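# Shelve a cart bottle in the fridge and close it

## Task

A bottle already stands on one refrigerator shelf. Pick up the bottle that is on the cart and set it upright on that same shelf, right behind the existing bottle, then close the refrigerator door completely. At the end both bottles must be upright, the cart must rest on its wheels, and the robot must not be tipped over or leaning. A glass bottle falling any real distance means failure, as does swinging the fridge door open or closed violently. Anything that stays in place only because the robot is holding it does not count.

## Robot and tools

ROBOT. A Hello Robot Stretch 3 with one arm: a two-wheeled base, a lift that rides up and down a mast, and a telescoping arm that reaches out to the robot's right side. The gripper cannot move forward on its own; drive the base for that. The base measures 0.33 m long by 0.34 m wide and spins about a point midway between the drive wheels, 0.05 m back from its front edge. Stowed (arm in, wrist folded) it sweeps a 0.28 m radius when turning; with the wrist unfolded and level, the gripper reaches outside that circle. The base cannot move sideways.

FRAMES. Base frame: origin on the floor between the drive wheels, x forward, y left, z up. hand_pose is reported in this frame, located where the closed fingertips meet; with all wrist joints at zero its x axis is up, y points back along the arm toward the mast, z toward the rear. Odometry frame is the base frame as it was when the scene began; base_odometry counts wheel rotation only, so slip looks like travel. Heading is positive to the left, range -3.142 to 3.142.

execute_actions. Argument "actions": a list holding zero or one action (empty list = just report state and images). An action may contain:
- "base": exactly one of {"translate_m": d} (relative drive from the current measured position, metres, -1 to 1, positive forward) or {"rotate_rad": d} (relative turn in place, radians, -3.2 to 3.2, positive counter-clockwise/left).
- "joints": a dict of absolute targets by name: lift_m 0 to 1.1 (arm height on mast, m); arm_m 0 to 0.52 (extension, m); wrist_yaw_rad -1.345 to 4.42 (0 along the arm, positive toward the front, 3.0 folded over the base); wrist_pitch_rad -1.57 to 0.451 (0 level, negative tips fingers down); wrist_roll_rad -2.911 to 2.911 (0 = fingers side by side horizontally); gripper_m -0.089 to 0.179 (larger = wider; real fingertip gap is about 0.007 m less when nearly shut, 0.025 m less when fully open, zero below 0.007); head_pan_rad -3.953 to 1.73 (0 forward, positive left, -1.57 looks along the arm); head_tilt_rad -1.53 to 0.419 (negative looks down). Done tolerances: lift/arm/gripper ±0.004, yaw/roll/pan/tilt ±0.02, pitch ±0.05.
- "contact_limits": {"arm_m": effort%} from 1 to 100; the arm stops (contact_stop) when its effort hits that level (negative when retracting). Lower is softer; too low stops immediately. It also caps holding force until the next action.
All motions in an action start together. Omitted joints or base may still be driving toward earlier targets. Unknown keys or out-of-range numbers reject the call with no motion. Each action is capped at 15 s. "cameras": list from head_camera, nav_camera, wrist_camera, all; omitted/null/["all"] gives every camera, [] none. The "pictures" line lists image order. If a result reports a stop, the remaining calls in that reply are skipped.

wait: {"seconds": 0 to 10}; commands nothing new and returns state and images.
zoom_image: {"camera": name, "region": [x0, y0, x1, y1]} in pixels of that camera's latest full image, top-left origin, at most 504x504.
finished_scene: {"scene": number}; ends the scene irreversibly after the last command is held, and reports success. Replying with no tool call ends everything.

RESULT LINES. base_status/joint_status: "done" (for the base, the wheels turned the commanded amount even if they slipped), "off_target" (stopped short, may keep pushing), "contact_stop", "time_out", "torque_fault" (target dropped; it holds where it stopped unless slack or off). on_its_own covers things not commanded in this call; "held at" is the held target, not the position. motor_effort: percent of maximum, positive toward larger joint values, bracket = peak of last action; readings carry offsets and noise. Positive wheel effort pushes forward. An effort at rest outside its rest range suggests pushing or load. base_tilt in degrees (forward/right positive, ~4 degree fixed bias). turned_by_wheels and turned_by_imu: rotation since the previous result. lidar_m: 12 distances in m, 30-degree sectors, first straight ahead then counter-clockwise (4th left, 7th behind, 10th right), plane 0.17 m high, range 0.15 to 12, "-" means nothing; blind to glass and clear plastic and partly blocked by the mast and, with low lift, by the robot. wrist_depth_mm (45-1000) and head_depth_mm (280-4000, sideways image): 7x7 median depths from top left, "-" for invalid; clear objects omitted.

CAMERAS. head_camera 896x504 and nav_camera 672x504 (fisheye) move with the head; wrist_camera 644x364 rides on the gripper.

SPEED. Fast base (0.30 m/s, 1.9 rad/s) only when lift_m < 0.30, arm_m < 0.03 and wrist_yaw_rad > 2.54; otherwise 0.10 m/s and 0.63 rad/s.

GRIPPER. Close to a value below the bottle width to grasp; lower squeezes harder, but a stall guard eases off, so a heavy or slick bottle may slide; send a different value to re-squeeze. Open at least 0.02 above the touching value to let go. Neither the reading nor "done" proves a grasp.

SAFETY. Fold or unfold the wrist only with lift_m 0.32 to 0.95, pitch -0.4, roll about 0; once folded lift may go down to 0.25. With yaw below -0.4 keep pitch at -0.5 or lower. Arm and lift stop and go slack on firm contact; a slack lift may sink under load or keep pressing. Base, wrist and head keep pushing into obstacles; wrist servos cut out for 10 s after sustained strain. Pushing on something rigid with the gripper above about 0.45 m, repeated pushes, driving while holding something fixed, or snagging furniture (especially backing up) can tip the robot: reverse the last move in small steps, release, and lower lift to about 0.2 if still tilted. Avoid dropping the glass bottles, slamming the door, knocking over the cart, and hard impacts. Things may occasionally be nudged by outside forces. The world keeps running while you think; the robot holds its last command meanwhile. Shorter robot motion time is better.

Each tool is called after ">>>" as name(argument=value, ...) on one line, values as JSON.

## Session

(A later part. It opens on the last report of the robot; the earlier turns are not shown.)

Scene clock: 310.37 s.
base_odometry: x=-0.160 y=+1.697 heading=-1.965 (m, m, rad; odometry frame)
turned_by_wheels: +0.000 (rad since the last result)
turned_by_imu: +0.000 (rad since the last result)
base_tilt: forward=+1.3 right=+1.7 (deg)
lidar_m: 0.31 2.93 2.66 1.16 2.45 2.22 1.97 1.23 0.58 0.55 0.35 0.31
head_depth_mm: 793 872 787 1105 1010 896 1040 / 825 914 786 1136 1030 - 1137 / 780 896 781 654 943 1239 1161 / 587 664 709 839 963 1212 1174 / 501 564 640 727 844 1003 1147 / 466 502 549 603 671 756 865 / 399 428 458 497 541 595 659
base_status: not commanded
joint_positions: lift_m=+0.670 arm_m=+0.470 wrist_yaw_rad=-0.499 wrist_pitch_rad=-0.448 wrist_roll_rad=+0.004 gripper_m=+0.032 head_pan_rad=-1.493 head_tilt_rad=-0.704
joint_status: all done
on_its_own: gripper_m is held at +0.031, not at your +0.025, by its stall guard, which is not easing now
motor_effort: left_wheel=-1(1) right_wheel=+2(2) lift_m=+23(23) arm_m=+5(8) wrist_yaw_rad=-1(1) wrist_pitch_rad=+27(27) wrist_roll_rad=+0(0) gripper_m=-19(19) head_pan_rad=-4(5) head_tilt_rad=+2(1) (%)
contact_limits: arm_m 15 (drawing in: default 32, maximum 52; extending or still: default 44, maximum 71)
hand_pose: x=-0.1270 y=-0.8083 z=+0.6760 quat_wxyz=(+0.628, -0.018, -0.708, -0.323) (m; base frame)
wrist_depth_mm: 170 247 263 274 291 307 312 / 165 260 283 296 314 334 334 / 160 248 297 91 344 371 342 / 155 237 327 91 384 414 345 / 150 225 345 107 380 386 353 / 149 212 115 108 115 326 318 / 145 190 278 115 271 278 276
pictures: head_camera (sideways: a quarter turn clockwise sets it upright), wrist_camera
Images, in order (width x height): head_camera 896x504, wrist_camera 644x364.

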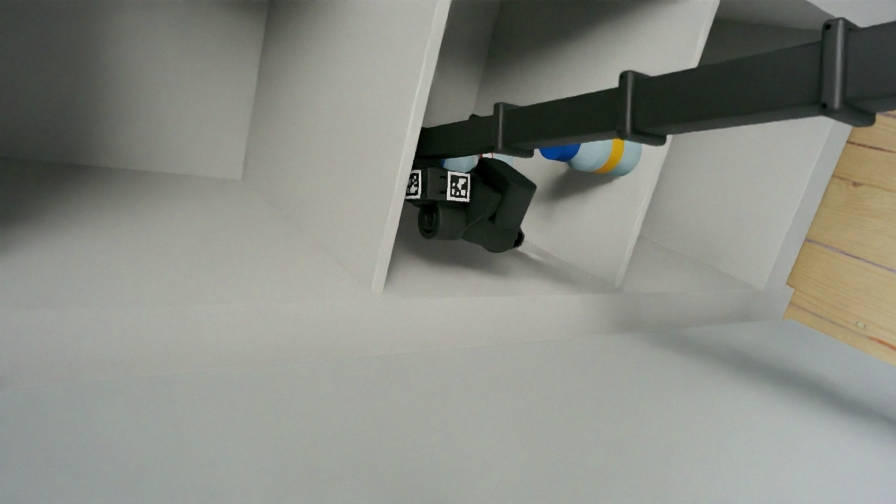

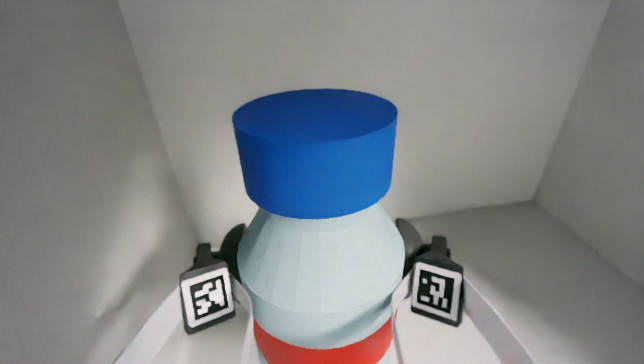

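>>> execute_actions(actions=[{"joints":{"arm_m":0.49,"wrist_yaw_rad":-0.8},"contact_limits":{"arm_m":15}}], cameras=["head_camera","wrist_camera"])

>>> execute_actions(actions=[{"joints":{"lift_m":0.62}}])

Scene clock: 319.80 s.
base_odometry: x=-0.160 y=+1.697 heading=-1.965 (m, m, rad; odometry frame)
turned_by_wheels: +0.000 (rad since the last result)
turned_by_imu: +0.001 (rad since the last result)
base_tilt: forward=+1.3 right=+1.8 (deg)
lidar_m: 0.31 2.92 2.65 1.16 2.46 2.21 1.98 1.24 0.58 0.55 0.35 0.31
head_depth_mm: 795 873 792 1104 998 900 1014 / 823 907 786 893 1024 - 1143 / 780 895 781 - 967 1237 1152 / 589 663 710 836 972 1208 1174 / 500 561 637 729 847 1009 1155 / 466 503 549 604 670 753 859 / 400 428 459 497 541 594 661
base_status: not commanded
joint_positions: lift_m=+0.670 arm_m=+0.490 wrist_yaw_rad=-0.797 wrist_pitch_rad=-0.448 wrist_roll_rad=+0.004 gripper_m=+0.032 head_pan_rad=-1.493 head_tilt_rad=-0.704
joint_status: all done
on_its_own: gripper_m is held at +0.031, not at your +0.025, by its stall guard, which is not easing now
motor_effort: left_wheel=-1(1) right_wheel=+2(2) lift_m=+23(23) arm_m=+5(4) wrist_yaw_rad=-2(4) wrist_pitch_rad=+27(27) wrist_roll_rad=+0(0) gripper_m=-18(19) head_pan_rad=-4(5) head_tilt_rad=+2(2) (%)
contact_limits: arm_m 15 (drawing in: default 32, maximum 52; extending or still: default 44, maximum 71)
hand_pose: x=-0.1793 y=-0.7886 z=+0.6760 quat_wxyz=(+0.573, -0.123, -0.697, -0.413) (m; base frame)
wrist_depth_mm: 213 234 262 297 346 313 252 / 225 248 278 314 379 330 261 / 241 266 283 91 411 344 270 / 255 285 310 91 447 364 280 / 273 307 331 107 382 364 294 / 278 325 115 107 115 325 301 / 251 289 277 115 272 278 276
pictures: head_camera (sideways: a quarter turn clockwise sets it upright), wrist_camera
Images, in order (width x height): head_camera 896x504, wrist_camera 644x364.

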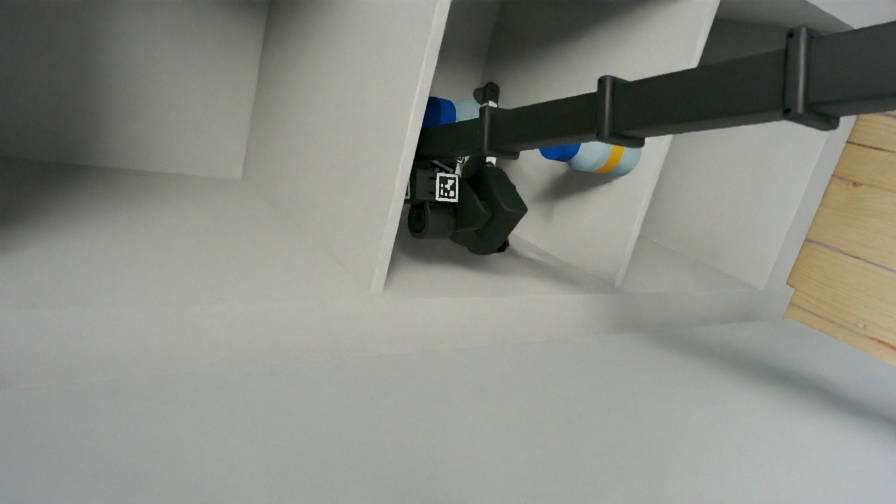

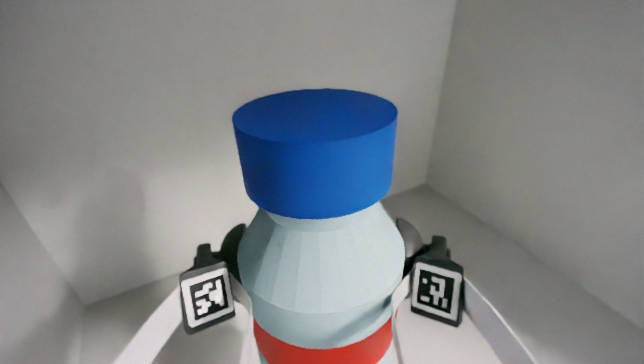

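Scene clock: 321.10 s.
base_odometry: x=-0.160 y=+1.697 heading=-1.965 (m, m, rad; odometry frame)
turned_by_wheels: +0.000 (rad since the last result)
turned_by_imu: +0.000 (rad since the last result)
base_tilt: forward=+1.3 right=+1.8 (deg)
lidar_m: 0.31 2.91 2.65 1.16 2.45 2.21 1.98 1.24 0.58 0.55 0.35 0.31
head_depth_mm: 795 878 789 1106 1002 898 1062 / 823 910 788 956 1000 - - / 781 897 783 659 940 1233 1161 / 587 663 713 836 960 1205 1173 / 501 563 638 734 846 1001 1154 / 465 503 549 603 672 755 865 / 399 427 458 497 542 596 661
base_status: not commanded
joint_positions: lift_m=+0.620 arm_m=+0.490 wrist_yaw_rad=-0.797 wrist_pitch_rad=-0.448 wrist_roll_rad=+0.004 gripper_m=+0.032 head_pan_rad=-1.493 head_tilt_rad=-0.704
joint_status: all done
on_its_own: gripper_m is held at +0.031, not at your +0.025, by its stall guard, which is not easing now
motor_effort: left_wheel=-1(1) right_wheel=+2(2) lift_m=+23(22) arm_m=+5(5) wrist_yaw_rad=-2(2) wrist_pitch_rad=+27(27) wrist_roll_rad=+0(0) gripper_m=-19(19) head_pan_rad=-5(5) head_tilt_rad=+2(1) (%)
hand_pose: x=-0.1793 y=-0.7886 z=+0.6260 quat_wxyz=(+0.573, -0.123, -0.697, -0.413) (m; base frame)
wrist_depth_mm: 213 234 262 298 346 314 251 / 226 249 279 313 380 328 260 / 240 266 284 91 410 344 271 / 257 287 310 91 380 355 281 / 275 306 316 107 314 317 290 / 267 275 115 107 115 263 261 / 229 235 225 115 222 226 224
pictures: head_camera (sideways: a quarter turn clockwise sets it upright), nav_camera (sideways: a quarter turn counterclockwise sets it upright), wrist_camera
Images, in order (width x height): head_camera 896x504, nav_camera 672x504, wrist_camera 644x364.

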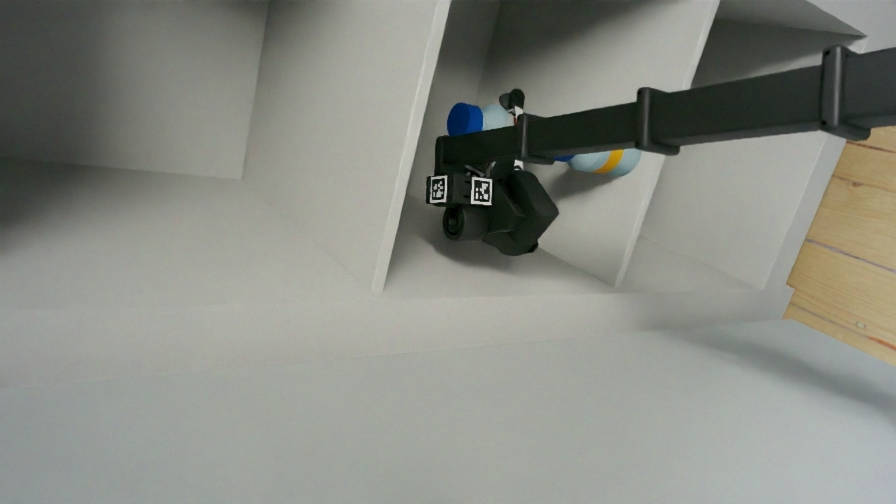

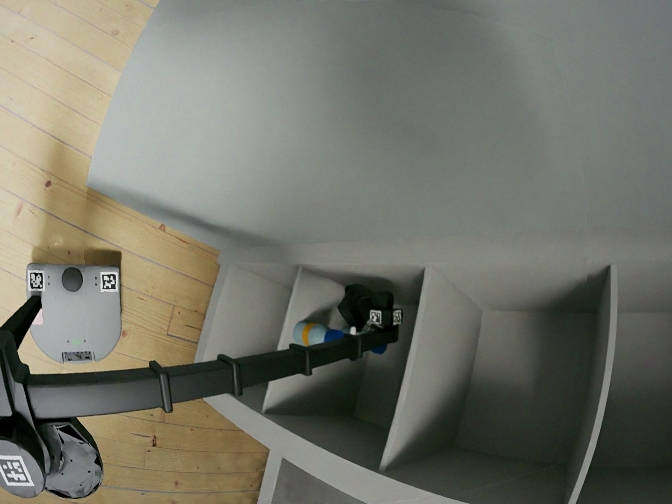

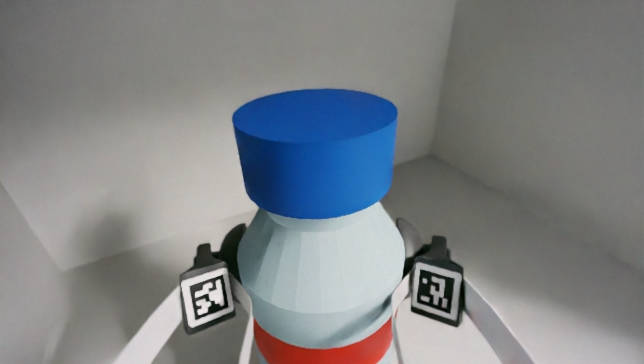

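>>> execute_actions(actions=[{"joints":{"lift_m":0.581}}], cameras=["head_camera"])

>>> execute_actions(actions=[{"joints":{"gripper_m":0.105}}], cameras=["wrist_camera"])

>>> execute_actions(actions=[{"joints":{"lift_m":0.667}}], cameras=["wrist_camera","head_camera"])

Scene clock: 329.87 s.
base_odometry: x=-0.160 y=+1.697 heading=-1.965 (m, m, rad; odometry frame)
turned_by_wheels: +0.000 (rad since the last result)
turned_by_imu: +0.001 (rad since the last result)
base_tilt: forward=+1.3 right=+1.8 (deg)
lidar_m: 0.31 2.92 2.66 1.16 2.45 2.21 1.98 1.24 0.58 0.55 0.34 0.31
head_depth_mm: 796 879 792 1106 1004 897 1083 / 822 912 784 1141 974 893 - / 782 895 781 1166 943 1241 1152 / 587 666 708 851 949 1209 1172 / 500 563 641 730 845 1008 1155 / 465 502 549 602 672 753 864 / 400 426 458 498 541 593 662
base_status: not commanded
joint_positions: lift_m=+0.581 arm_m=+0.490 wrist_yaw_rad=-0.797 wrist_pitch_rad=-0.446 wrist_roll_rad=+0.004 gripper_m=+0.032 head_pan_rad=-1.493 head_tilt_rad=-0.704
joint_status: all done
on_its_own: gripper_m is held at +0.031, not at your +0.025, by its stall guard, which is not easing now
motor_effort: left_wheel=-2(1) right_wheel=+2(2) lift_m=+21(23) arm_m=+4(4) wrist_yaw_rad=-2(2) wrist_pitch_rad=+26(27) wrist_roll_rad=+0(0) gripper_m=-19(20) head_pan_rad=-4(4) head_tilt_rad=+2(2) (%)
hand_pose: x=-0.1794 y=-0.7888 z=+0.5874 quat_wxyz=(+0.573, -0.124, -0.697, -0.412) (m; base frame)
wrist_depth_mm: 214 234 261 297 345 315 251 / 226 249 278 310 377 329 259 / 240 267 281 91 401 341 271 / 257 286 307 91 315 323 280 / 267 275 261 107 258 260 257 / 229 227 115 107 115 218 215 / 195 194 186 115 182 188 185
pictures: head_camera (sideways: a quarter turn clockwise sets it upright)
Images, in order (width x height): head_camera 896x504.

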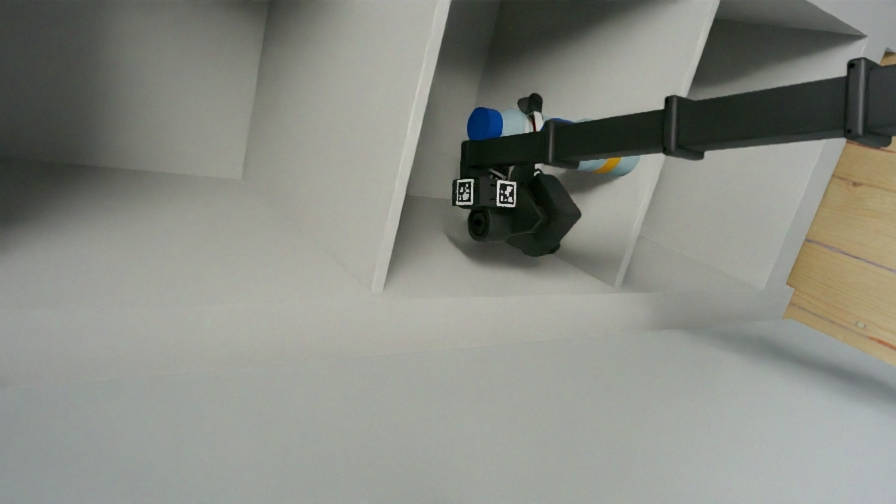

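Scene clock: 331.10 s.
base_odometry: x=-0.160 y=+1.697 heading=-1.965 (m, m, rad; odometry frame)
turned_by_wheels: +0.000 (rad since the last result)
turned_by_imu: +0.000 (rad since the last result)
base_tilt: forward=+1.3 right=+1.9 (deg)
lidar_m: 0.31 2.93 2.66 1.16 2.46 2.21 1.97 1.24 0.58 0.55 0.34 0.31
head_depth_mm: 797 879 789 1109 1004 899 1076 / 824 914 788 1135 971 897 - / 779 900 784 1166 938 1236 1149 / 588 665 710 847 947 1207 1175 / 501 561 639 730 846 1005 1156 / 465 504 549 604 670 753 862 / 400 426 459 497 541 597 660
base_status: not commanded
joint_positions: lift_m=+0.581 arm_m=+0.490 wrist_yaw_rad=-0.797 wrist_pitch_rad=-0.420 wrist_roll_rad=+0.004 gripper_m=+0.105 head_pan_rad=-1.493 head_tilt_rad=-0.704
joint_status: all done
motor_effort: left_wheel=-1(1) right_wheel=+2(2) lift_m=+22(22) arm_m=+4(5) wrist_yaw_rad=-2(2) wrist_pitch_rad=+11(26) wrist_roll_rad=+0(0) gripper_m=+0(79) head_pan_rad=-5(5) head_tilt_rad=+2(2) (%)
hand_pose: x=-0.1819 y=-0.7912 z=+0.5934 quat_wxyz=(+0.579, -0.133, -0.695, -0.404) (m; base frame)
wrist_depth_mm: 213 232 260 298 342 314 251 / 225 245 278 319 374 329 259 / 238 263 287 110 406 345 269 / 252 280 306 92 332 331 279 / 268 288 280 102 276 276 268 / 239 239 125 112 129 231 225 / 202 195 194 116 190 189 191
pictures: wrist_camera
Images, in order (width x height): wrist_camera 644x364.

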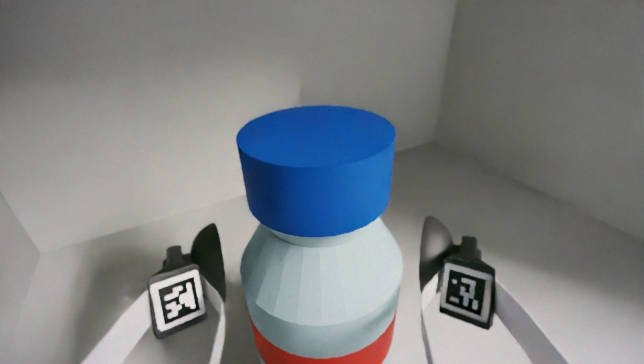

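Scene clock: 332.70 s.
base_odometry: x=-0.160 y=+1.697 heading=-1.965 (m, m, rad; odometry frame)
turned_by_wheels: +0.000 (rad since the last result)
turned_by_imu: +0.000 (rad since the last result)
base_tilt: forward=+1.2 right=+1.9 (deg)
lidar_m: 0.31 2.92 2.66 1.16 2.46 2.21 1.97 1.24 0.58 0.55 0.34 0.31
head_depth_mm: 792 880 788 1110 1002 902 1015 / 823 911 786 1139 1027 - 1132 / 779 902 784 654 964 1245 1158 / 588 664 708 834 964 1211 1168 / 499 562 638 729 852 1004 1151 / 464 503 549 604 670 755 866 / 399 427 459 497 542 595 660
base_status: not commanded
joint_positions: lift_m=+0.667 arm_m=+0.490 wrist_yaw_rad=-0.797 wrist_pitch_rad=-0.419 wrist_roll_rad=+0.004 gripper_m=+0.105 head_pan_rad=-1.493 head_tilt_rad=-0.704
joint_status: all done
motor_effort: left_wheel=-1(2) right_wheel=+2(2) lift_m=+27(28) arm_m=+5(4) wrist_yaw_rad=-2(2) wrist_pitch_rad=+11(11) wrist_roll_rad=+0(0) gripper_m=+1(0) head_pan_rad=-5(5) head_tilt_rad=+2(2) (%)
hand_pose: x=-0.1820 y=-0.7912 z=+0.6792 quat_wxyz=(+0.579, -0.133, -0.695, -0.404) (m; base frame)
wrist_depth_mm: 213 232 261 297 343 314 250 / 224 247 279 321 375 327 258 / 238 264 300 345 406 341 268 / 254 283 325 381 443 357 278 / 271 303 358 396 409 373 291 / 280 317 344 161 336 337 300 / 258 286 293 140 286 278 280
pictures: head_camera (sideways: a quarter turn clockwise sets it upright), wrist_camera
Images, in order (width x height): head_camera 896x504, wrist_camera 644x364.

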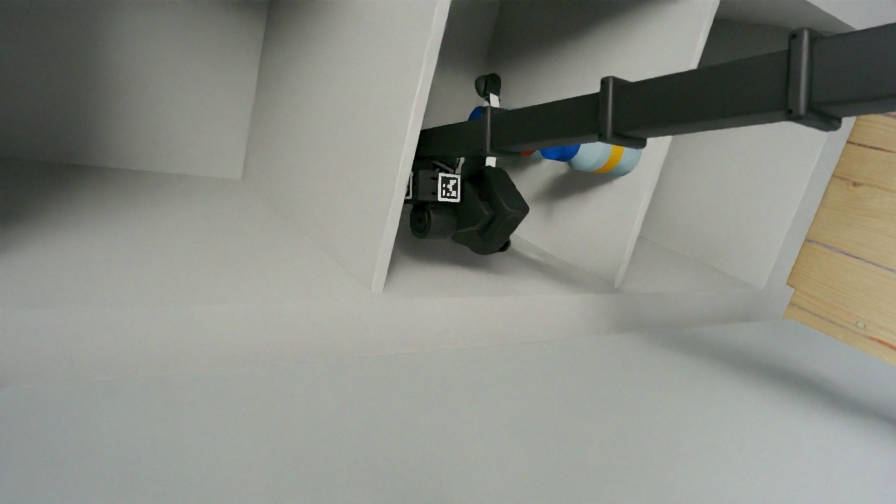

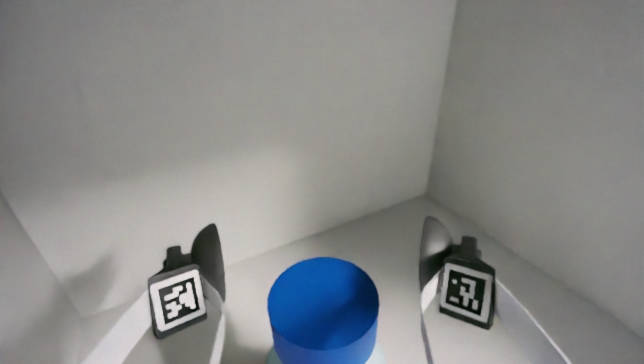

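>>> execute_actions(actions=[{"joints":{"arm_m":0.44,"wrist_yaw_rad":-0.6,"gripper_m":0.05}}], cameras=["head_camera"])

>>> execute_actions(actions=[{"joints":{"arm_m":0.33,"wrist_yaw_rad":-0.25,"gripper_m":0.0}}], cameras=["head_camera"])

>>> execute_actions(actions=[{"joints":{"arm_m":0.003}}], cameras=["head_camera"])

>>> execute_actions(actions=[{"base":{"rotate_rad":1.27},"joints":{"lift_m":0.45,"wrist_pitch_rad":-0.4}}], cameras=[])

>>> execute_actions(actions=[{"base":{"translate_m":0.3},"joints":{"wrist_yaw_rad":3.0,"head_pan_rad":-2.5,"head_tilt_rad":-0.9}}], cameras=["nav_camera"])

Scene clock: 348.50 s.
base_odometry: x=-0.160 y=+1.697 heading=-1.965 (m, m, rad; odometry frame)
turned_by_wheels: +0.000 (rad since the last result)
turned_by_imu: +0.001 (rad since the last result)
base_tilt: forward=+1.3 right=+1.8 (deg)
lidar_m: 0.31 2.93 2.65 1.16 2.46 2.22 1.97 1.23 0.58 0.55 0.34 0.31
head_depth_mm: 794 879 794 1113 1004 903 1029 / 823 909 785 1130 1026 - 1132 / 780 896 783 656 939 1236 1154 / 589 667 711 832 951 1207 1178 / 500 563 641 730 850 1004 1154 / 466 503 549 604 670 756 863 / 400 428 460 497 543 596 662
base_status: not commanded
joint_positions: lift_m=+0.667 arm_m=+0.440 wrist_yaw_rad=-0.607 wrist_pitch_rad=-0.415 wrist_roll_rad=+0.004 gripper_m=+0.050 head_pan_rad=-1.493 head_tilt_rad=-0.704
joint_status: all done
motor_effort: left_wheel=-2(5) right_wheel=+5(9) lift_m=+26(26) arm_m=-4(6) wrist_yaw_rad=+6(11) wrist_pitch_rad=+9(11) wrist_roll_rad=+0(0) gripper_m=-1(85) head_pan_rad=-4(4) head_tilt_rad=+2(2) (%)
hand_pose: x=-0.1497 y=-0.7697 z=+0.6801 quat_wxyz=(+0.615, -0.068, -0.705, -0.346) (m; base frame)
wrist_depth_mm: 251 268 286 312 338 355 279 / 244 289 307 334 365 377 288 / 231 307 334 364 401 398 295 / 222 331 361 401 445 413 303 / 216 349 388 403 423 388 312 / 206 323 360 162 - 334 311 / 195 276 287 174 280 284 282
pictures: head_camera (sideways: a quarter turn clockwise sets it upright)
Images, in order (width x height): head_camera 896x504.

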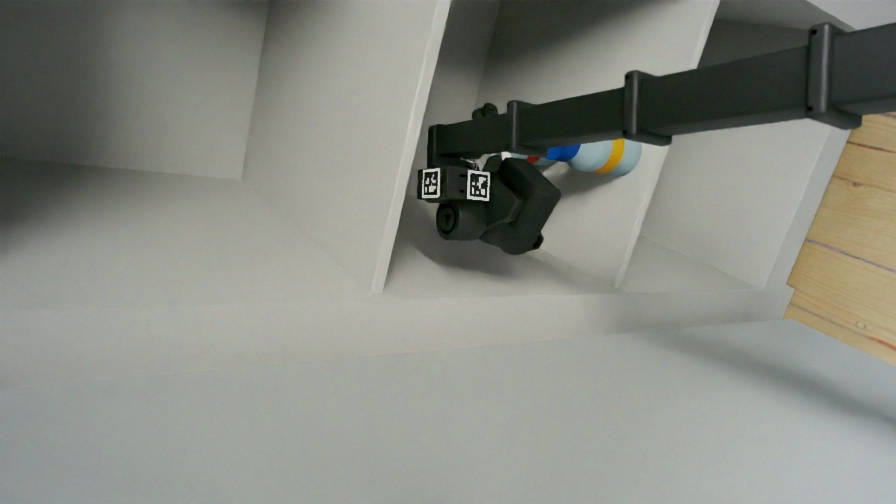

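Scene clock: 350.57 s.
base_odometry: x=-0.160 y=+1.697 heading=-1.965 (m, m, rad; odometry frame)
turned_by_wheels: +0.000 (rad since the last result)
turned_by_imu: +0.000 (rad since the last result)
base_tilt: forward=+1.2 right=+1.8 (deg)
lidar_m: 0.31 2.92 2.65 1.16 2.45 2.21 1.97 1.24 0.58 0.55 0.35 0.31
head_depth_mm: 795 877 787 1099 1004 896 1045 / 820 909 785 1145 1026 - 1130 / 779 896 782 1163 - 1232 1150 / 589 661 711 876 940 1196 1176 / 500 563 640 730 846 1007 1150 / 465 502 549 604 671 754 868 / 399 427 459 498 541 595 661
base_status: not commanded
joint_positions: lift_m=+0.667 arm_m=+0.330 wrist_yaw_rad=-0.252 wrist_pitch_rad=-0.413 wrist_roll_rad=+0.002 gripper_m=+0.000 head_pan_rad=-1.493 head_tilt_rad=-0.704
joint_status: all done
motor_effort: left_wheel=-1(3) right_wheel=+1(6) lift_m=+25(26) arm_m=-5(5) wrist_yaw_rad=+2(12) wrist_pitch_rad=+7(9) wrist_roll_rad=+1(1) gripper_m=-3(88) head_pan_rad=-5(5) head_tilt_rad=+2(2) (%)
hand_pose: x=-0.0776 y=-0.6932 z=+0.6808 quat_wxyz=(+0.668, +0.057, -0.705, -0.231) (m; base frame)
wrist_depth_mm: 142 187 338 386 381 373 365 / 142 188 340 419 414 402 386 / 143 189 339 452 447 436 405 / 143 188 340 488 482 465 405 / 143 189 308 426 408 408 386 / 143 188 299 - 340 335 331 / 143 189 280 290 278 136 283
pictures: head_camera (sideways: a quarter turn clockwise sets it upright)
Images, in order (width x height): head_camera 896x504.

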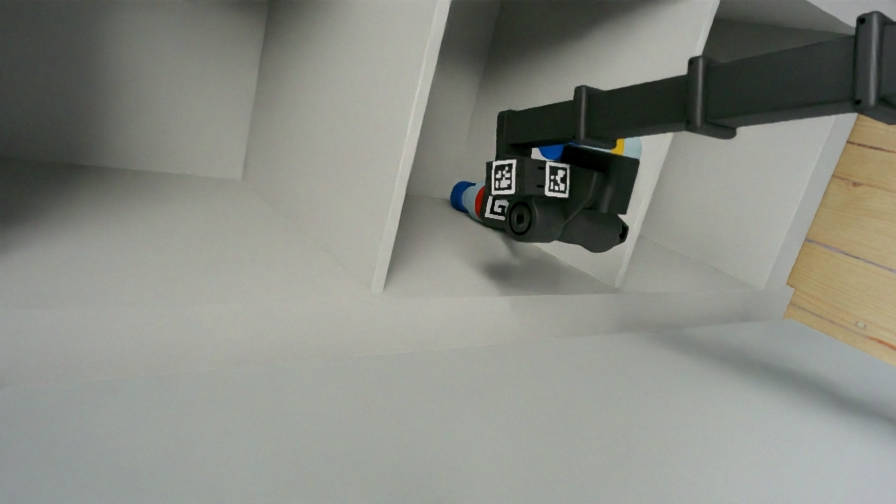

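Scene clock: 354.20 s.
base_odometry: x=-0.160 y=+1.697 heading=-1.965 (m, m, rad; odometry frame)
turned_by_wheels: +0.000 (rad since the last result)
turned_by_imu: +0.001 (rad since the last result)
base_tilt: forward=+1.2 right=+1.7 (deg)
lidar_m: 0.31 2.93 2.65 1.16 2.45 2.22 1.98 1.24 0.58 0.55 0.34 0.31
head_depth_mm: 794 879 792 1110 1006 902 1074 / 819 908 789 1132 970 1206 1128 / 780 900 785 1136 969 1272 - / 589 662 708 872 968 1208 1176 / 501 561 641 729 847 1006 1145 / 466 504 549 604 671 753 863 / 400 427 460 497 540 597 659
base_status: not commanded
joint_positions: lift_m=+0.667 arm_m=+0.003 wrist_yaw_rad=-0.251 wrist_pitch_rad=-0.413 wrist_roll_rad=+0.002 gripper_m=+0.000 head_pan_rad=-1.493 head_tilt_rad=-0.704
joint_status: all done
motor_effort: left_wheel=-1(1) right_wheel=+1(1) lift_m=+25(25) arm_m=-5(5) wrist_yaw_rad=+1(2) wrist_pitch_rad=+8(8) wrist_roll_rad=+1(1) gripper_m=-2(3) head_pan_rad=-4(4) head_tilt_rad=+2(3) (%)
hand_pose: x=-0.0774 y=-0.3662 z=+0.6807 quat_wxyz=(+0.668, +0.057, -0.705, -0.231) (m; base frame)
wrist_depth_mm: 285 357 647 668 644 425 268 / 310 357 640 713 707 422 283 / 328 360 573 639 722 424 305 / 309 386 526 435 524 421 335 / 309 409 465 437 431 406 383 / 308 441 582 - 800 431 947 / 309 428 696 724 693 484 834
pictures: head_camera (sideways: a quarter turn clockwise sets it upright)
Images, in order (width x height): head_camera 896x504.

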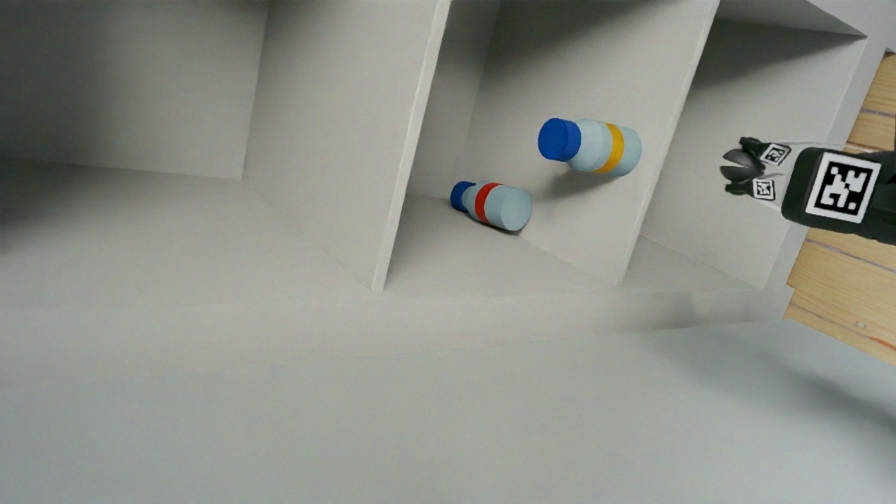

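Scene clock: 357.83 s.
base_odometry: x=-0.160 y=+1.697 heading=-0.695 (m, m, rad; odometry frame)
turned_by_wheels: +1.270 (rad since the last result)
turned_by_imu: +0.922 (rad since the last result)
base_tilt: forward=+1.2 right=+1.9 (deg)
lidar_m: 2.71 1.20 1.40 2.20 2.19 1.26 0.53 0.62 0.39 0.33 0.33 2.40
head_depth_mm: 288 316 364 429 523 667 918 / - 306 351 412 495 623 838 / - 298 339 394 470 583 746 / - 293 327 380 448 551 717 / - 288 317 365 429 521 668 / - - 307 351 411 495 622 / - - 297 339 394 471 585
base_status: done
joint_positions: lift_m=+0.450 arm_m=+0.002 wrist_yaw_rad=-0.329 wrist_pitch_rad=-0.443 wrist_roll_rad=+0.002 gripper_m=+0.000 head_pan_rad=-1.493 head_tilt_rad=-0.704
joint_status: all done
on_its_own: wrist_yaw_rad is held at -0.316, not at your -0.250, by its stall guard, which is not easing now
motor_effort: left_wheel=-5(18) right_wheel=+7(28) lift_m=+17(21) arm_m=+14(14) wrist_yaw_rad=+11(75) wrist_pitch_rad=+25(25) wrist_roll_rad=+1(1) gripper_m=-4(11) head_pan_rad=-4(4) head_tilt_rad=+2(2) (%)
hand_pose: x=-0.0930 y=-0.3563 z=+0.4573 quat_wxyz=(+0.654, +0.040, -0.706, -0.267) (m; base frame)
wrist_depth_mm: 86 93 109 131 165 220 273 / 90 99 116 142 182 254 298 / 95 105 125 155 203 298 336 / 100 112 135 170 230 349 492 / 105 119 146 177 266 393 617 / 112 128 155 - 349 462 539 / 120 138 166 241 375 490 464
pictures: none
No camera images: the call's "cameras" was empty. Leave "cameras" out to get every camera's image.

Scene clock: 363.13 s.
base_odometry: x=+0.070 y=+1.504 heading=-0.695 (m, m, rad; odometry frame)
turned_by_wheels: +0.000 (rad since the last result)
turned_by_imu: -1.069 (rad since the last result)
base_tilt: forward=+1.3 right=+1.8 (deg)
lidar_m: 0.23 2.27 2.65 1.16 1.27 2.31 2.29 1.37 0.63 0.52 0.28 0.23
head_depth_mm: 2002 2438 2131 1751 1485 1293 1183 / 1771 2142 2112 1738 1471 1279 - / 1559 1845 2050 1732 1483 1283 1157 / 1421 1636 1920 1725 1473 1281 1171 / 1287 1484 1728 1712 1449 1277 - / 1185 1316 1456 919 1171 1243 1158 / 538 604 711 950 1283 1201 1116
base_status: done
joint_positions: lift_m=+0.450 arm_m=+0.003 wrist_yaw_rad=+1.024 wrist_pitch_rad=-0.458 wrist_roll_rad=+0.008 gripper_m=+0.000 head_pan_rad=-2.493 head_tilt_rad=-0.889
joint_status: wrist_yaw_rad time_out (moved +1.354 of +3.329); the others done
on_its_own: wrist_yaw_rad is held at +1.034, not at your +3.000, by its stall guard, which is not easing now; right_wheel is at rest, and its effort (+25) is outside its rest range (-18 to +18); wrist_pitch_rad is at rest, and its effort (+33) is outside its rest range (-20 to +32)
motor_effort: left_wheel=-1(11) right_wheel=+25(49) lift_m=+19(19) arm_m=+1(14) wrist_yaw_rad=+9(96) wrist_pitch_rad=+33(33) wrist_roll_rad=-2(3) gripper_m=-5(14) head_pan_rad=-5(62) head_tilt_rad=-5(23) (%)
hand_pose: x=+0.1658 y=-0.2619 z=+0.4541 quat_wxyz=(+0.677, +0.478, -0.524, +0.196) (m; base frame)
wrist_depth_mm: 94 99 109 121 134 152 177 / 100 107 117 131 148 170 200 / 107 115 127 144 164 191 230 / 115 124 139 158 183 219 271 / 124 135 153 169 209 255 329 / 135 148 167 - 249 307 369 / 148 164 187 230 289 387 425
pictures: nav_camera (sideways: a quarter turn counterclockwise sets it upright)
Images, in order (width x height): nav_camera 672x504.

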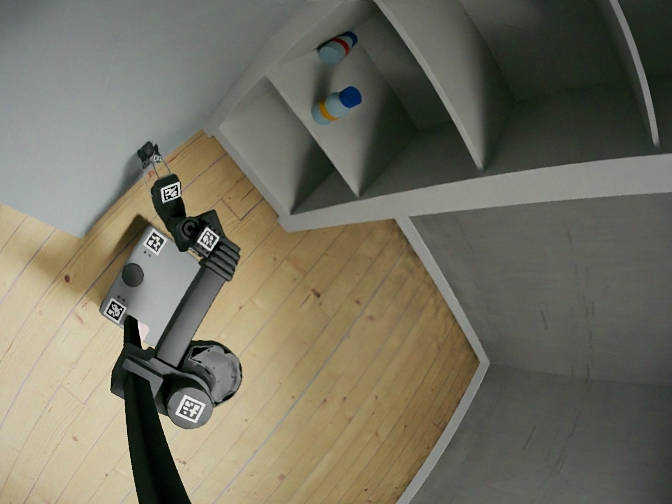

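>>> execute_actions(actions=[{"base":{"translate_m":-0.15},"joints":{"wrist_yaw_rad":1.0,"head_pan_rad":-1.3,"head_tilt_rad":-0.8}}], cameras=[])

>>> execute_actions(actions=[{"joints":{"wrist_yaw_rad":0.0,"lift_m":0.66,"wrist_pitch_rad":-0.45,"gripper_m":0.1}}])

Scene clock: 389.27 s.
base_odometry: x=-0.045 y=+1.601 heading=-0.695 (m, m, rad; odometry frame)
turned_by_wheels: +0.000 (rad since the last result)
turned_by_imu: +0.002 (rad since the last result)
base_tilt: forward=+1.2 right=+1.6 (deg)
lidar_m: 0.37 2.42 2.67 1.16 1.33 2.16 2.15 1.34 0.56 0.76 0.45 0.38
head_depth_mm: 805 856 655 1105 921 993 1144 / 835 882 679 1113 943 1199 1158 / 846 876 701 1079 942 1224 1161 / 686 765 728 1041 1292 1247 1178 / 560 628 708 855 1039 1246 1154 / 531 592 663 738 843 984 1106 / 469 507 553 612 679 764 879
base_status: done
joint_positions: lift_m=+0.450 arm_m=+0.003 wrist_yaw_rad=+1.003 wrist_pitch_rad=-0.419 wrist_roll_rad=+0.006 gripper_m=+0.000 head_pan_rad=-1.307 head_tilt_rad=-0.804
joint_status: all done
motor_effort: left_wheel=+1(6) right_wheel=-1(17) lift_m=+20(19) arm_m=+1(1) wrist_yaw_rad=-2(8) wrist_pitch_rad=+11(33) wrist_roll_rad=-1(1) gripper_m=-3(4) head_pan_rad=+4(58) head_tilt_rad=+2(11) (%)
hand_pose: x=+0.1675 y=-0.2687 z=+0.4625 quat_wxyz=(+0.676, +0.462, -0.537, +0.202) (m; base frame)
wrist_depth_mm: 201 216 238 265 299 337 323 / 213 231 256 286 324 361 367 / 226 247 275 310 356 387 427 / 241 266 300 341 397 432 496 / 259 286 325 363 447 486 594 / 279 309 347 - 521 534 557 / 302 338 408 478 591 499 472
pictures: none
No camera images: the call's "cameras" was empty. Leave "cameras" out to get every camera's image.

Scene clock: 392.00 s.
base_odometry: x=-0.045 y=+1.601 heading=-0.695 (m, m, rad; odometry frame)
turned_by_wheels: +0.000 (rad since the last result)
turned_by_imu: +0.000 (rad since the last result)
base_tilt: forward=+1.3 right=+1.8 (deg)
lidar_m: 0.37 2.41 2.67 1.16 1.33 2.16 2.15 1.33 0.56 0.75 0.45 0.38
head_depth_mm: 801 854 656 1106 917 993 1151 / 839 880 678 1112 947 1220 1177 / 845 878 700 1077 942 1256 - / 685 766 727 1041 1307 1250 1162 / 561 630 710 856 1040 1250 1149 / 530 589 665 740 847 980 1110 / 467 507 554 608 680 769 881
base_status: not commanded
joint_positions: lift_m=+0.660 arm_m=+0.003 wrist_yaw_rad=+0.003 wrist_pitch_rad=-0.462 wrist_roll_rad=+0.006 gripper_m=+0.100 head_pan_rad=-1.307 head_tilt_rad=-0.804
joint_status: all done
motor_effort: left_wheel=+1(1) right_wheel=-1(1) lift_m=+27(27) arm_m=+1(1) wrist_yaw_rad=-2(4) wrist_pitch_rad=+7(10) wrist_roll_rad=-1(1) gripper_m=+0(80) head_pan_rad=+5(4) head_tilt_rad=+1(2) (%)
hand_pose: x=-0.0210 y=-0.3665 z=+0.6627 quat_wxyz=(+0.687, +0.163, -0.690, -0.162) (m; base frame)
wrist_depth_mm: 319 406 639 675 644 363 241 / 341 411 610 726 691 355 258 / 374 415 568 578 607 350 282 / 363 430 476 445 462 340 321 / 368 466 718 913 528 363 965 / 370 473 797 795 795 392 928 / 375 506 678 690 673 482 802
pictures: head_camera (sideways: a quarter turn clockwise sets it upright), nav_camera (sideways: a quarter turn counterclockwise sets it upright), wrist_camera
Images, in order (width x height): head_camera 896x504, nav_camera 672x504, wrist_camera 644x364.

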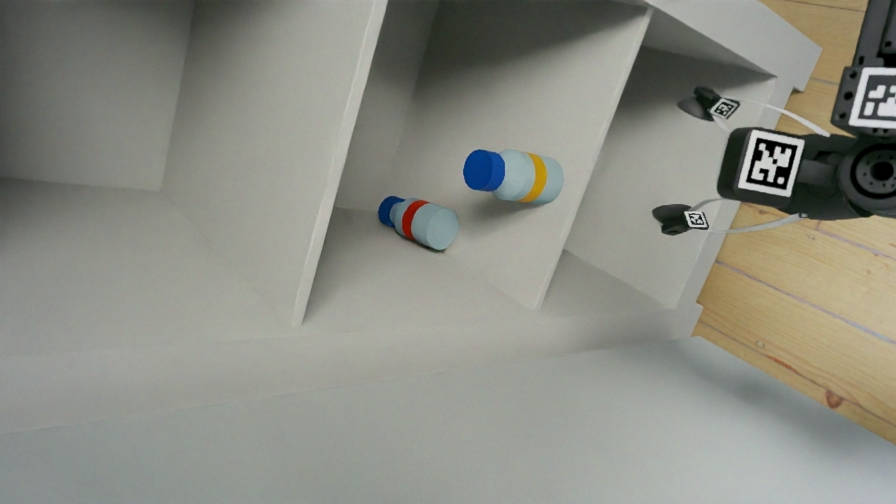

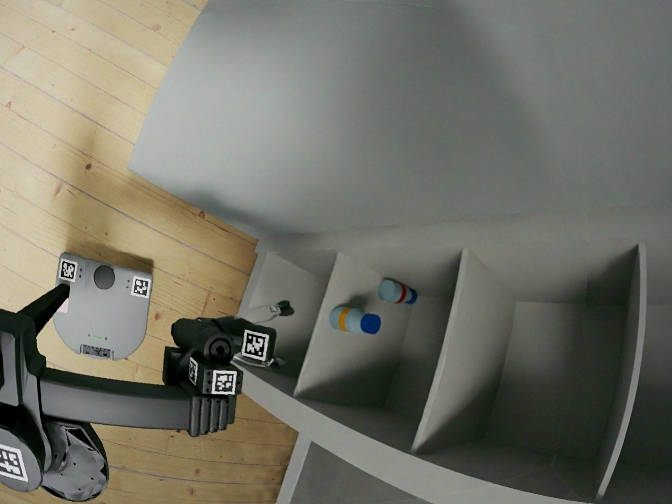

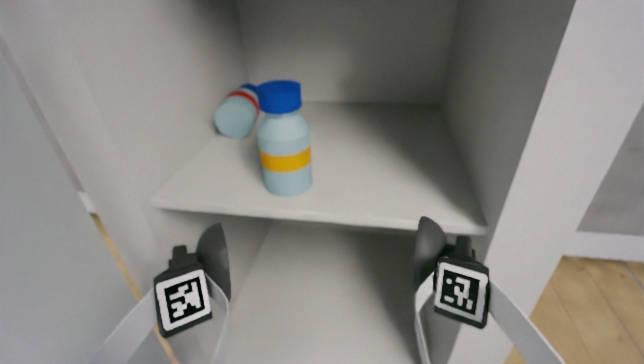

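>>> execute_actions(actions=[{"base":{"translate_m":0.12},"joints":{"gripper_m":0.03,"wrist_pitch_rad":-0.7,"lift_m":0.675,"arm_m":0.1}}], cameras=["wrist_camera"])

>>> execute_actions(actions=[{"joints":{"arm_m":0.3},"contact_limits":{"arm_m":15}}], cameras=["wrist_camera","head_camera"])

Scene clock: 406.97 s.
base_odometry: x=+0.047 y=+1.524 heading=-0.695 (m, m, rad; odometry frame)
turned_by_wheels: +0.000 (rad since the last result)
turned_by_imu: +0.001 (rad since the last result)
base_tilt: forward=+1.3 right=+1.8 (deg)
lidar_m: 0.26 2.31 2.65 1.16 1.28 2.27 2.27 1.36 0.62 0.59 0.31 0.26
head_depth_mm: 828 876 680 1113 925 1268 - / 767 840 706 1085 918 - 1118 / 547 660 725 1034 993 1256 1131 / 503 568 660 787 982 1248 1162 / 427 476 542 628 742 912 1114 / 360 397 439 493 562 654 783 / 312 338 369 406 452 510 585
base_status: done
joint_positions: lift_m=+0.675 arm_m=+0.100 wrist_yaw_rad=+0.002 wrist_pitch_rad=-0.709 wrist_roll_rad=+0.006 gripper_m=+0.030 head_pan_rad=-1.307 head_tilt_rad=-0.804
joint_status: all done
motor_effort: left_wheel=+0(6) right_wheel=-2(4) lift_m=+27(27) arm_m=+5(6) wrist_yaw_rad=-1(2) wrist_pitch_rad=+5(7) wrist_roll_rad=-1(1) gripper_m=+0(81) head_pan_rad=+4(5) head_tilt_rad=+3(2) (%)
hand_pose: x=-0.0213 y=-0.4235 z=+0.6284 quat_wxyz=(+0.662, +0.245, -0.664, -0.246) (m; base frame)
wrist_depth_mm: 240 253 370 549 288 564 395 / 220 283 388 480 316 468 390 / 224 314 375 393 366 387 362 / 228 310 408 836 355 349 332 / 233 315 480 771 759 599 370 / 235 326 468 659 691 578 425 / 239 329 675 695 692 609 698
pictures: wrist_camera
Images, in order (width x height): wrist_camera 644x364.

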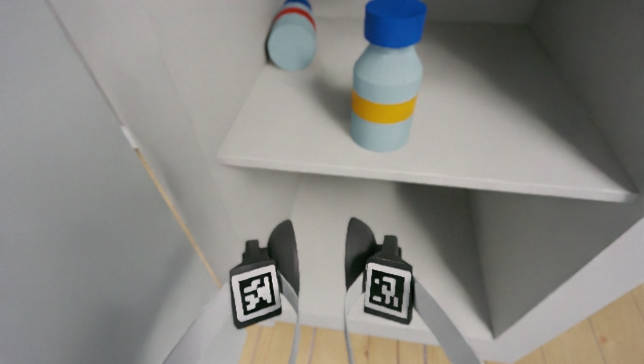

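Scene clock: 409.67 s.
base_odometry: x=+0.047 y=+1.524 heading=-0.695 (m, m, rad; odometry frame)
turned_by_wheels: +0.000 (rad since the last result)
turned_by_imu: +0.000 (rad since the last result)
base_tilt: forward=+1.3 right=+1.8 (deg)
lidar_m: 0.26 2.30 2.65 1.16 1.28 2.28 2.27 1.36 0.62 0.59 0.31 0.26
head_depth_mm: 826 877 682 1131 - - - / 769 841 704 1146 1321 1206 1165 / 548 654 723 1020 1314 1244 1161 / 503 570 659 788 976 1245 1159 / 426 477 541 628 744 909 1112 / 360 396 439 493 563 654 783 / 311 338 369 406 452 512 585
base_status: not commanded
joint_positions: lift_m=+0.675 arm_m=+0.300 wrist_yaw_rad=+0.001 wrist_pitch_rad=-0.709 wrist_roll_rad=+0.006 gripper_m=+0.030 head_pan_rad=-1.307 head_tilt_rad=-0.804
joint_status: all done
motor_effort: left_wheel=+1(1) right_wheel=-2(1) lift_m=+27(27) arm_m=+4(5) wrist_yaw_rad=-1(1) wrist_pitch_rad=+6(5) wrist_roll_rad=-1(1) gripper_m=+0(1) head_pan_rad=+4(4) head_tilt_rad=+2(1) (%)
contact_limits: arm_m 15 (drawing in: default 32, maximum 52; extending or still: default 44, maximum 71)
hand_pose: x=-0.0213 y=-0.6234 z=+0.6283 quat_wxyz=(+0.662, +0.245, -0.664, -0.246) (m; base frame)
wrist_depth_mm: 139 177 288 453 436 423 399 / 142 182 299 439 467 447 426 / 144 186 311 368 388 384 377 / 144 190 321 337 164 141 324 / 146 195 291 301 172 164 284 / 149 199 262 254 170 245 253 / 202 206 235 233 226 229 228
pictures: head_camera (sideways: a quarter turn clockwise sets it upright), wrist_camera
Images, in order (width x height): head_camera 896x504, wrist_camera 644x364.

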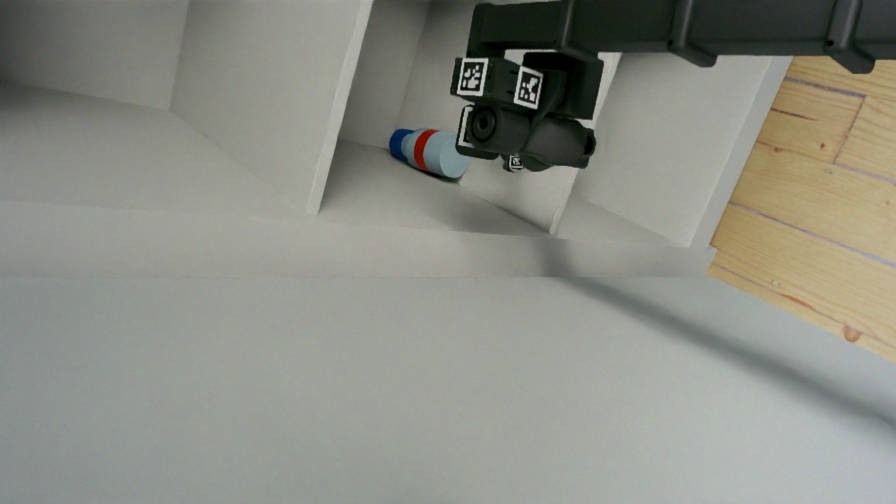

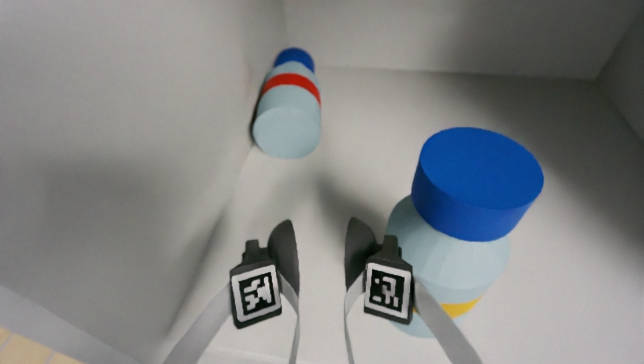

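>>> execute_actions(actions=[{"base":{"translate_m":0.025},"joints":{"arm_m":0.42,"lift_m":0.67},"contact_limits":{"arm_m":15}}], cameras=["wrist_camera"])

>>> execute_actions(actions=[{"joints":{"arm_m":0.52,"gripper_m":0.1},"contact_limits":{"arm_m":15}}], cameras=["wrist_camera","head_camera"])

Scene clock: 417.87 s.
base_odometry: x=+0.066 y=+1.508 heading=-0.695 (m, m, rad; odometry frame)
turned_by_wheels: +0.000 (rad since the last result)
turned_by_imu: +0.001 (rad since the last result)
base_tilt: forward=+1.2 right=+1.8 (deg)
lidar_m: 0.23 2.29 2.64 1.16 1.28 2.30 2.29 1.37 0.63 0.53 0.28 0.23
head_depth_mm: 828 885 677 - - - - / 671 801 704 - 969 1202 1163 / 506 590 683 937 1078 1245 1160 / 473 542 630 760 927 1219 1154 / 383 427 485 561 666 818 1054 / 323 355 393 440 504 586 701 / 289 305 331 364 406 458 525
base_status: done
joint_positions: lift_m=+0.670 arm_m=+0.420 wrist_yaw_rad=+0.001 wrist_pitch_rad=-0.709 wrist_roll_rad=+0.006 gripper_m=+0.030 head_pan_rad=-1.307 head_tilt_rad=-0.804
joint_status: all done
motor_effort: left_wheel=+1(6) right_wheel=-1(5) lift_m=+19(22) arm_m=+5(7) wrist_yaw_rad=-1(1) wrist_pitch_rad=+6(6) wrist_roll_rad=-1(1) gripper_m=-1(1) head_pan_rad=+4(5) head_tilt_rad=+2(2) (%)
contact_limits: arm_m 15 (drawing in: default 32, maximum 52; extending or still: default 44, maximum 71)
hand_pose: x=-0.0214 y=-0.7434 z=+0.6237 quat_wxyz=(+0.662, +0.245, -0.664, -0.246) (m; base frame)
wrist_depth_mm: 91 114 184 341 330 320 305 / 93 116 191 377 375 357 344 / 94 119 199 309 380 376 369 / 96 121 207 246 325 322 318 / 98 124 204 254 283 282 278 / 100 127 183 250 256 250 248 / 101 130 225 229 227 225 223
pictures: wrist_camera
Images, in order (width x height): wrist_camera 644x364.

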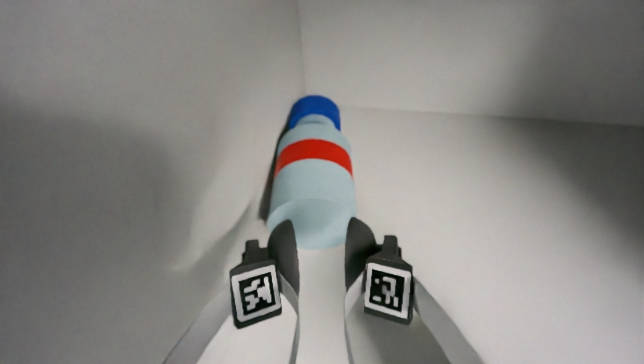

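Scene clock: 420.17 s.
base_odometry: x=+0.066 y=+1.508 heading=-0.696 (m, m, rad; odometry frame)
turned_by_wheels: -0.001 (rad since the last result)
turned_by_imu: -0.001 (rad since the last result)
base_tilt: forward=+1.2 right=+1.9 (deg)
lidar_m: 0.23 2.28 2.65 1.16 1.27 2.31 2.29 1.38 0.63 0.53 0.28 0.23
head_depth_mm: 829 880 681 - - - - / 676 799 676 1053 963 1210 1161 / 506 589 684 961 1087 1251 1156 / 474 542 641 759 925 1221 1156 / 383 429 488 563 669 819 1058 / 323 355 394 444 505 588 705 / 290 305 332 365 406 458 525
base_status: not commanded
joint_positions: lift_m=+0.670 arm_m=+0.520 wrist_yaw_rad=-0.078 wrist_pitch_rad=-0.742 wrist_roll_rad=-0.003 gripper_m=+0.100 head_pan_rad=-1.307 head_tilt_rad=-0.804
joint_status: all done
on_its_own: wrist_yaw_rad is held at -0.055, not at your +0.000, by its stall guard, which is not easing now; right_wheel is at rest, and its effort (+30) is outside its rest range (-18 to +18); wrist_yaw_rad is at rest, and its effort (+19) is outside its rest range (-12 to +12)
motor_effort: left_wheel=-13(18) right_wheel=+30(44) lift_m=+20(20) arm_m=+7(10) wrist_yaw_rad=+19(32) wrist_pitch_rad=+24(24) wrist_roll_rad=+3(3) gripper_m=+7(83) head_pan_rad=+5(5) head_tilt_rad=+2(2) (%)
contact_limits: arm_m 15 (drawing in: default 32, maximum 52; extending or still: default 44, maximum 71)
hand_pose: x=-0.0349 y=-0.8365 z=+0.6180 quat_wxyz=(+0.650, +0.231, -0.667, -0.282) (m; base frame)
wrist_depth_mm: 88 113 200 252 246 241 236 / 89 114 204 287 279 275 266 / 90 115 209 332 326 315 306 / 91 117 213 298 313 311 308 / 92 119 194 208 275 273 271 / 92 116 178 183 244 245 241 / 93 113 172 176 221 220 218
pictures: head_camera (sideways: a quarter turn clockwise sets it upright), wrist_camera
Images, in order (width x height): head_camera 896x504, wrist_camera 644x364.

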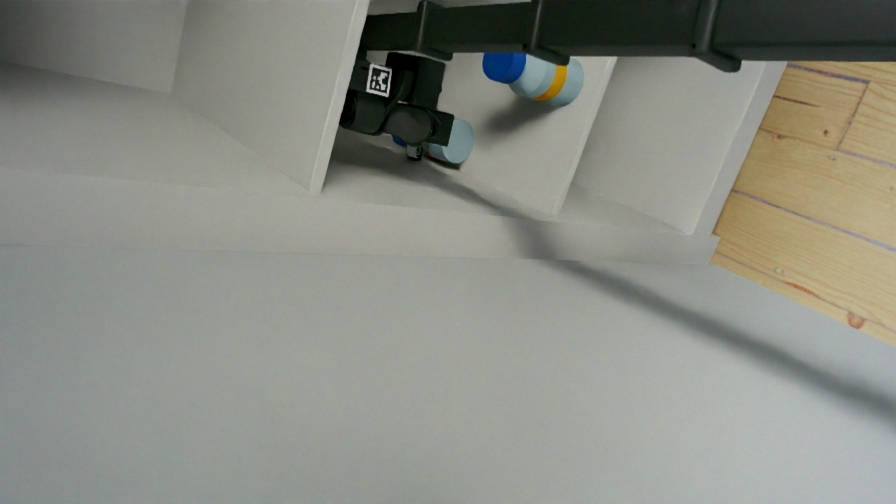

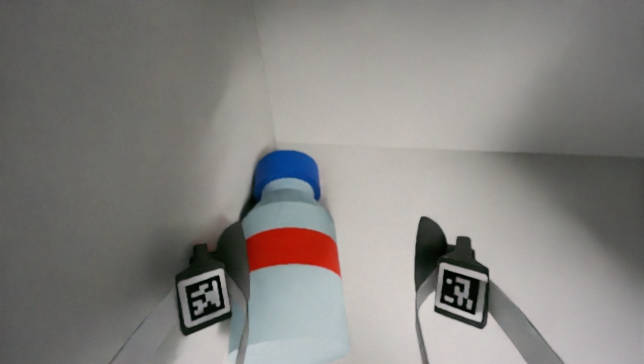

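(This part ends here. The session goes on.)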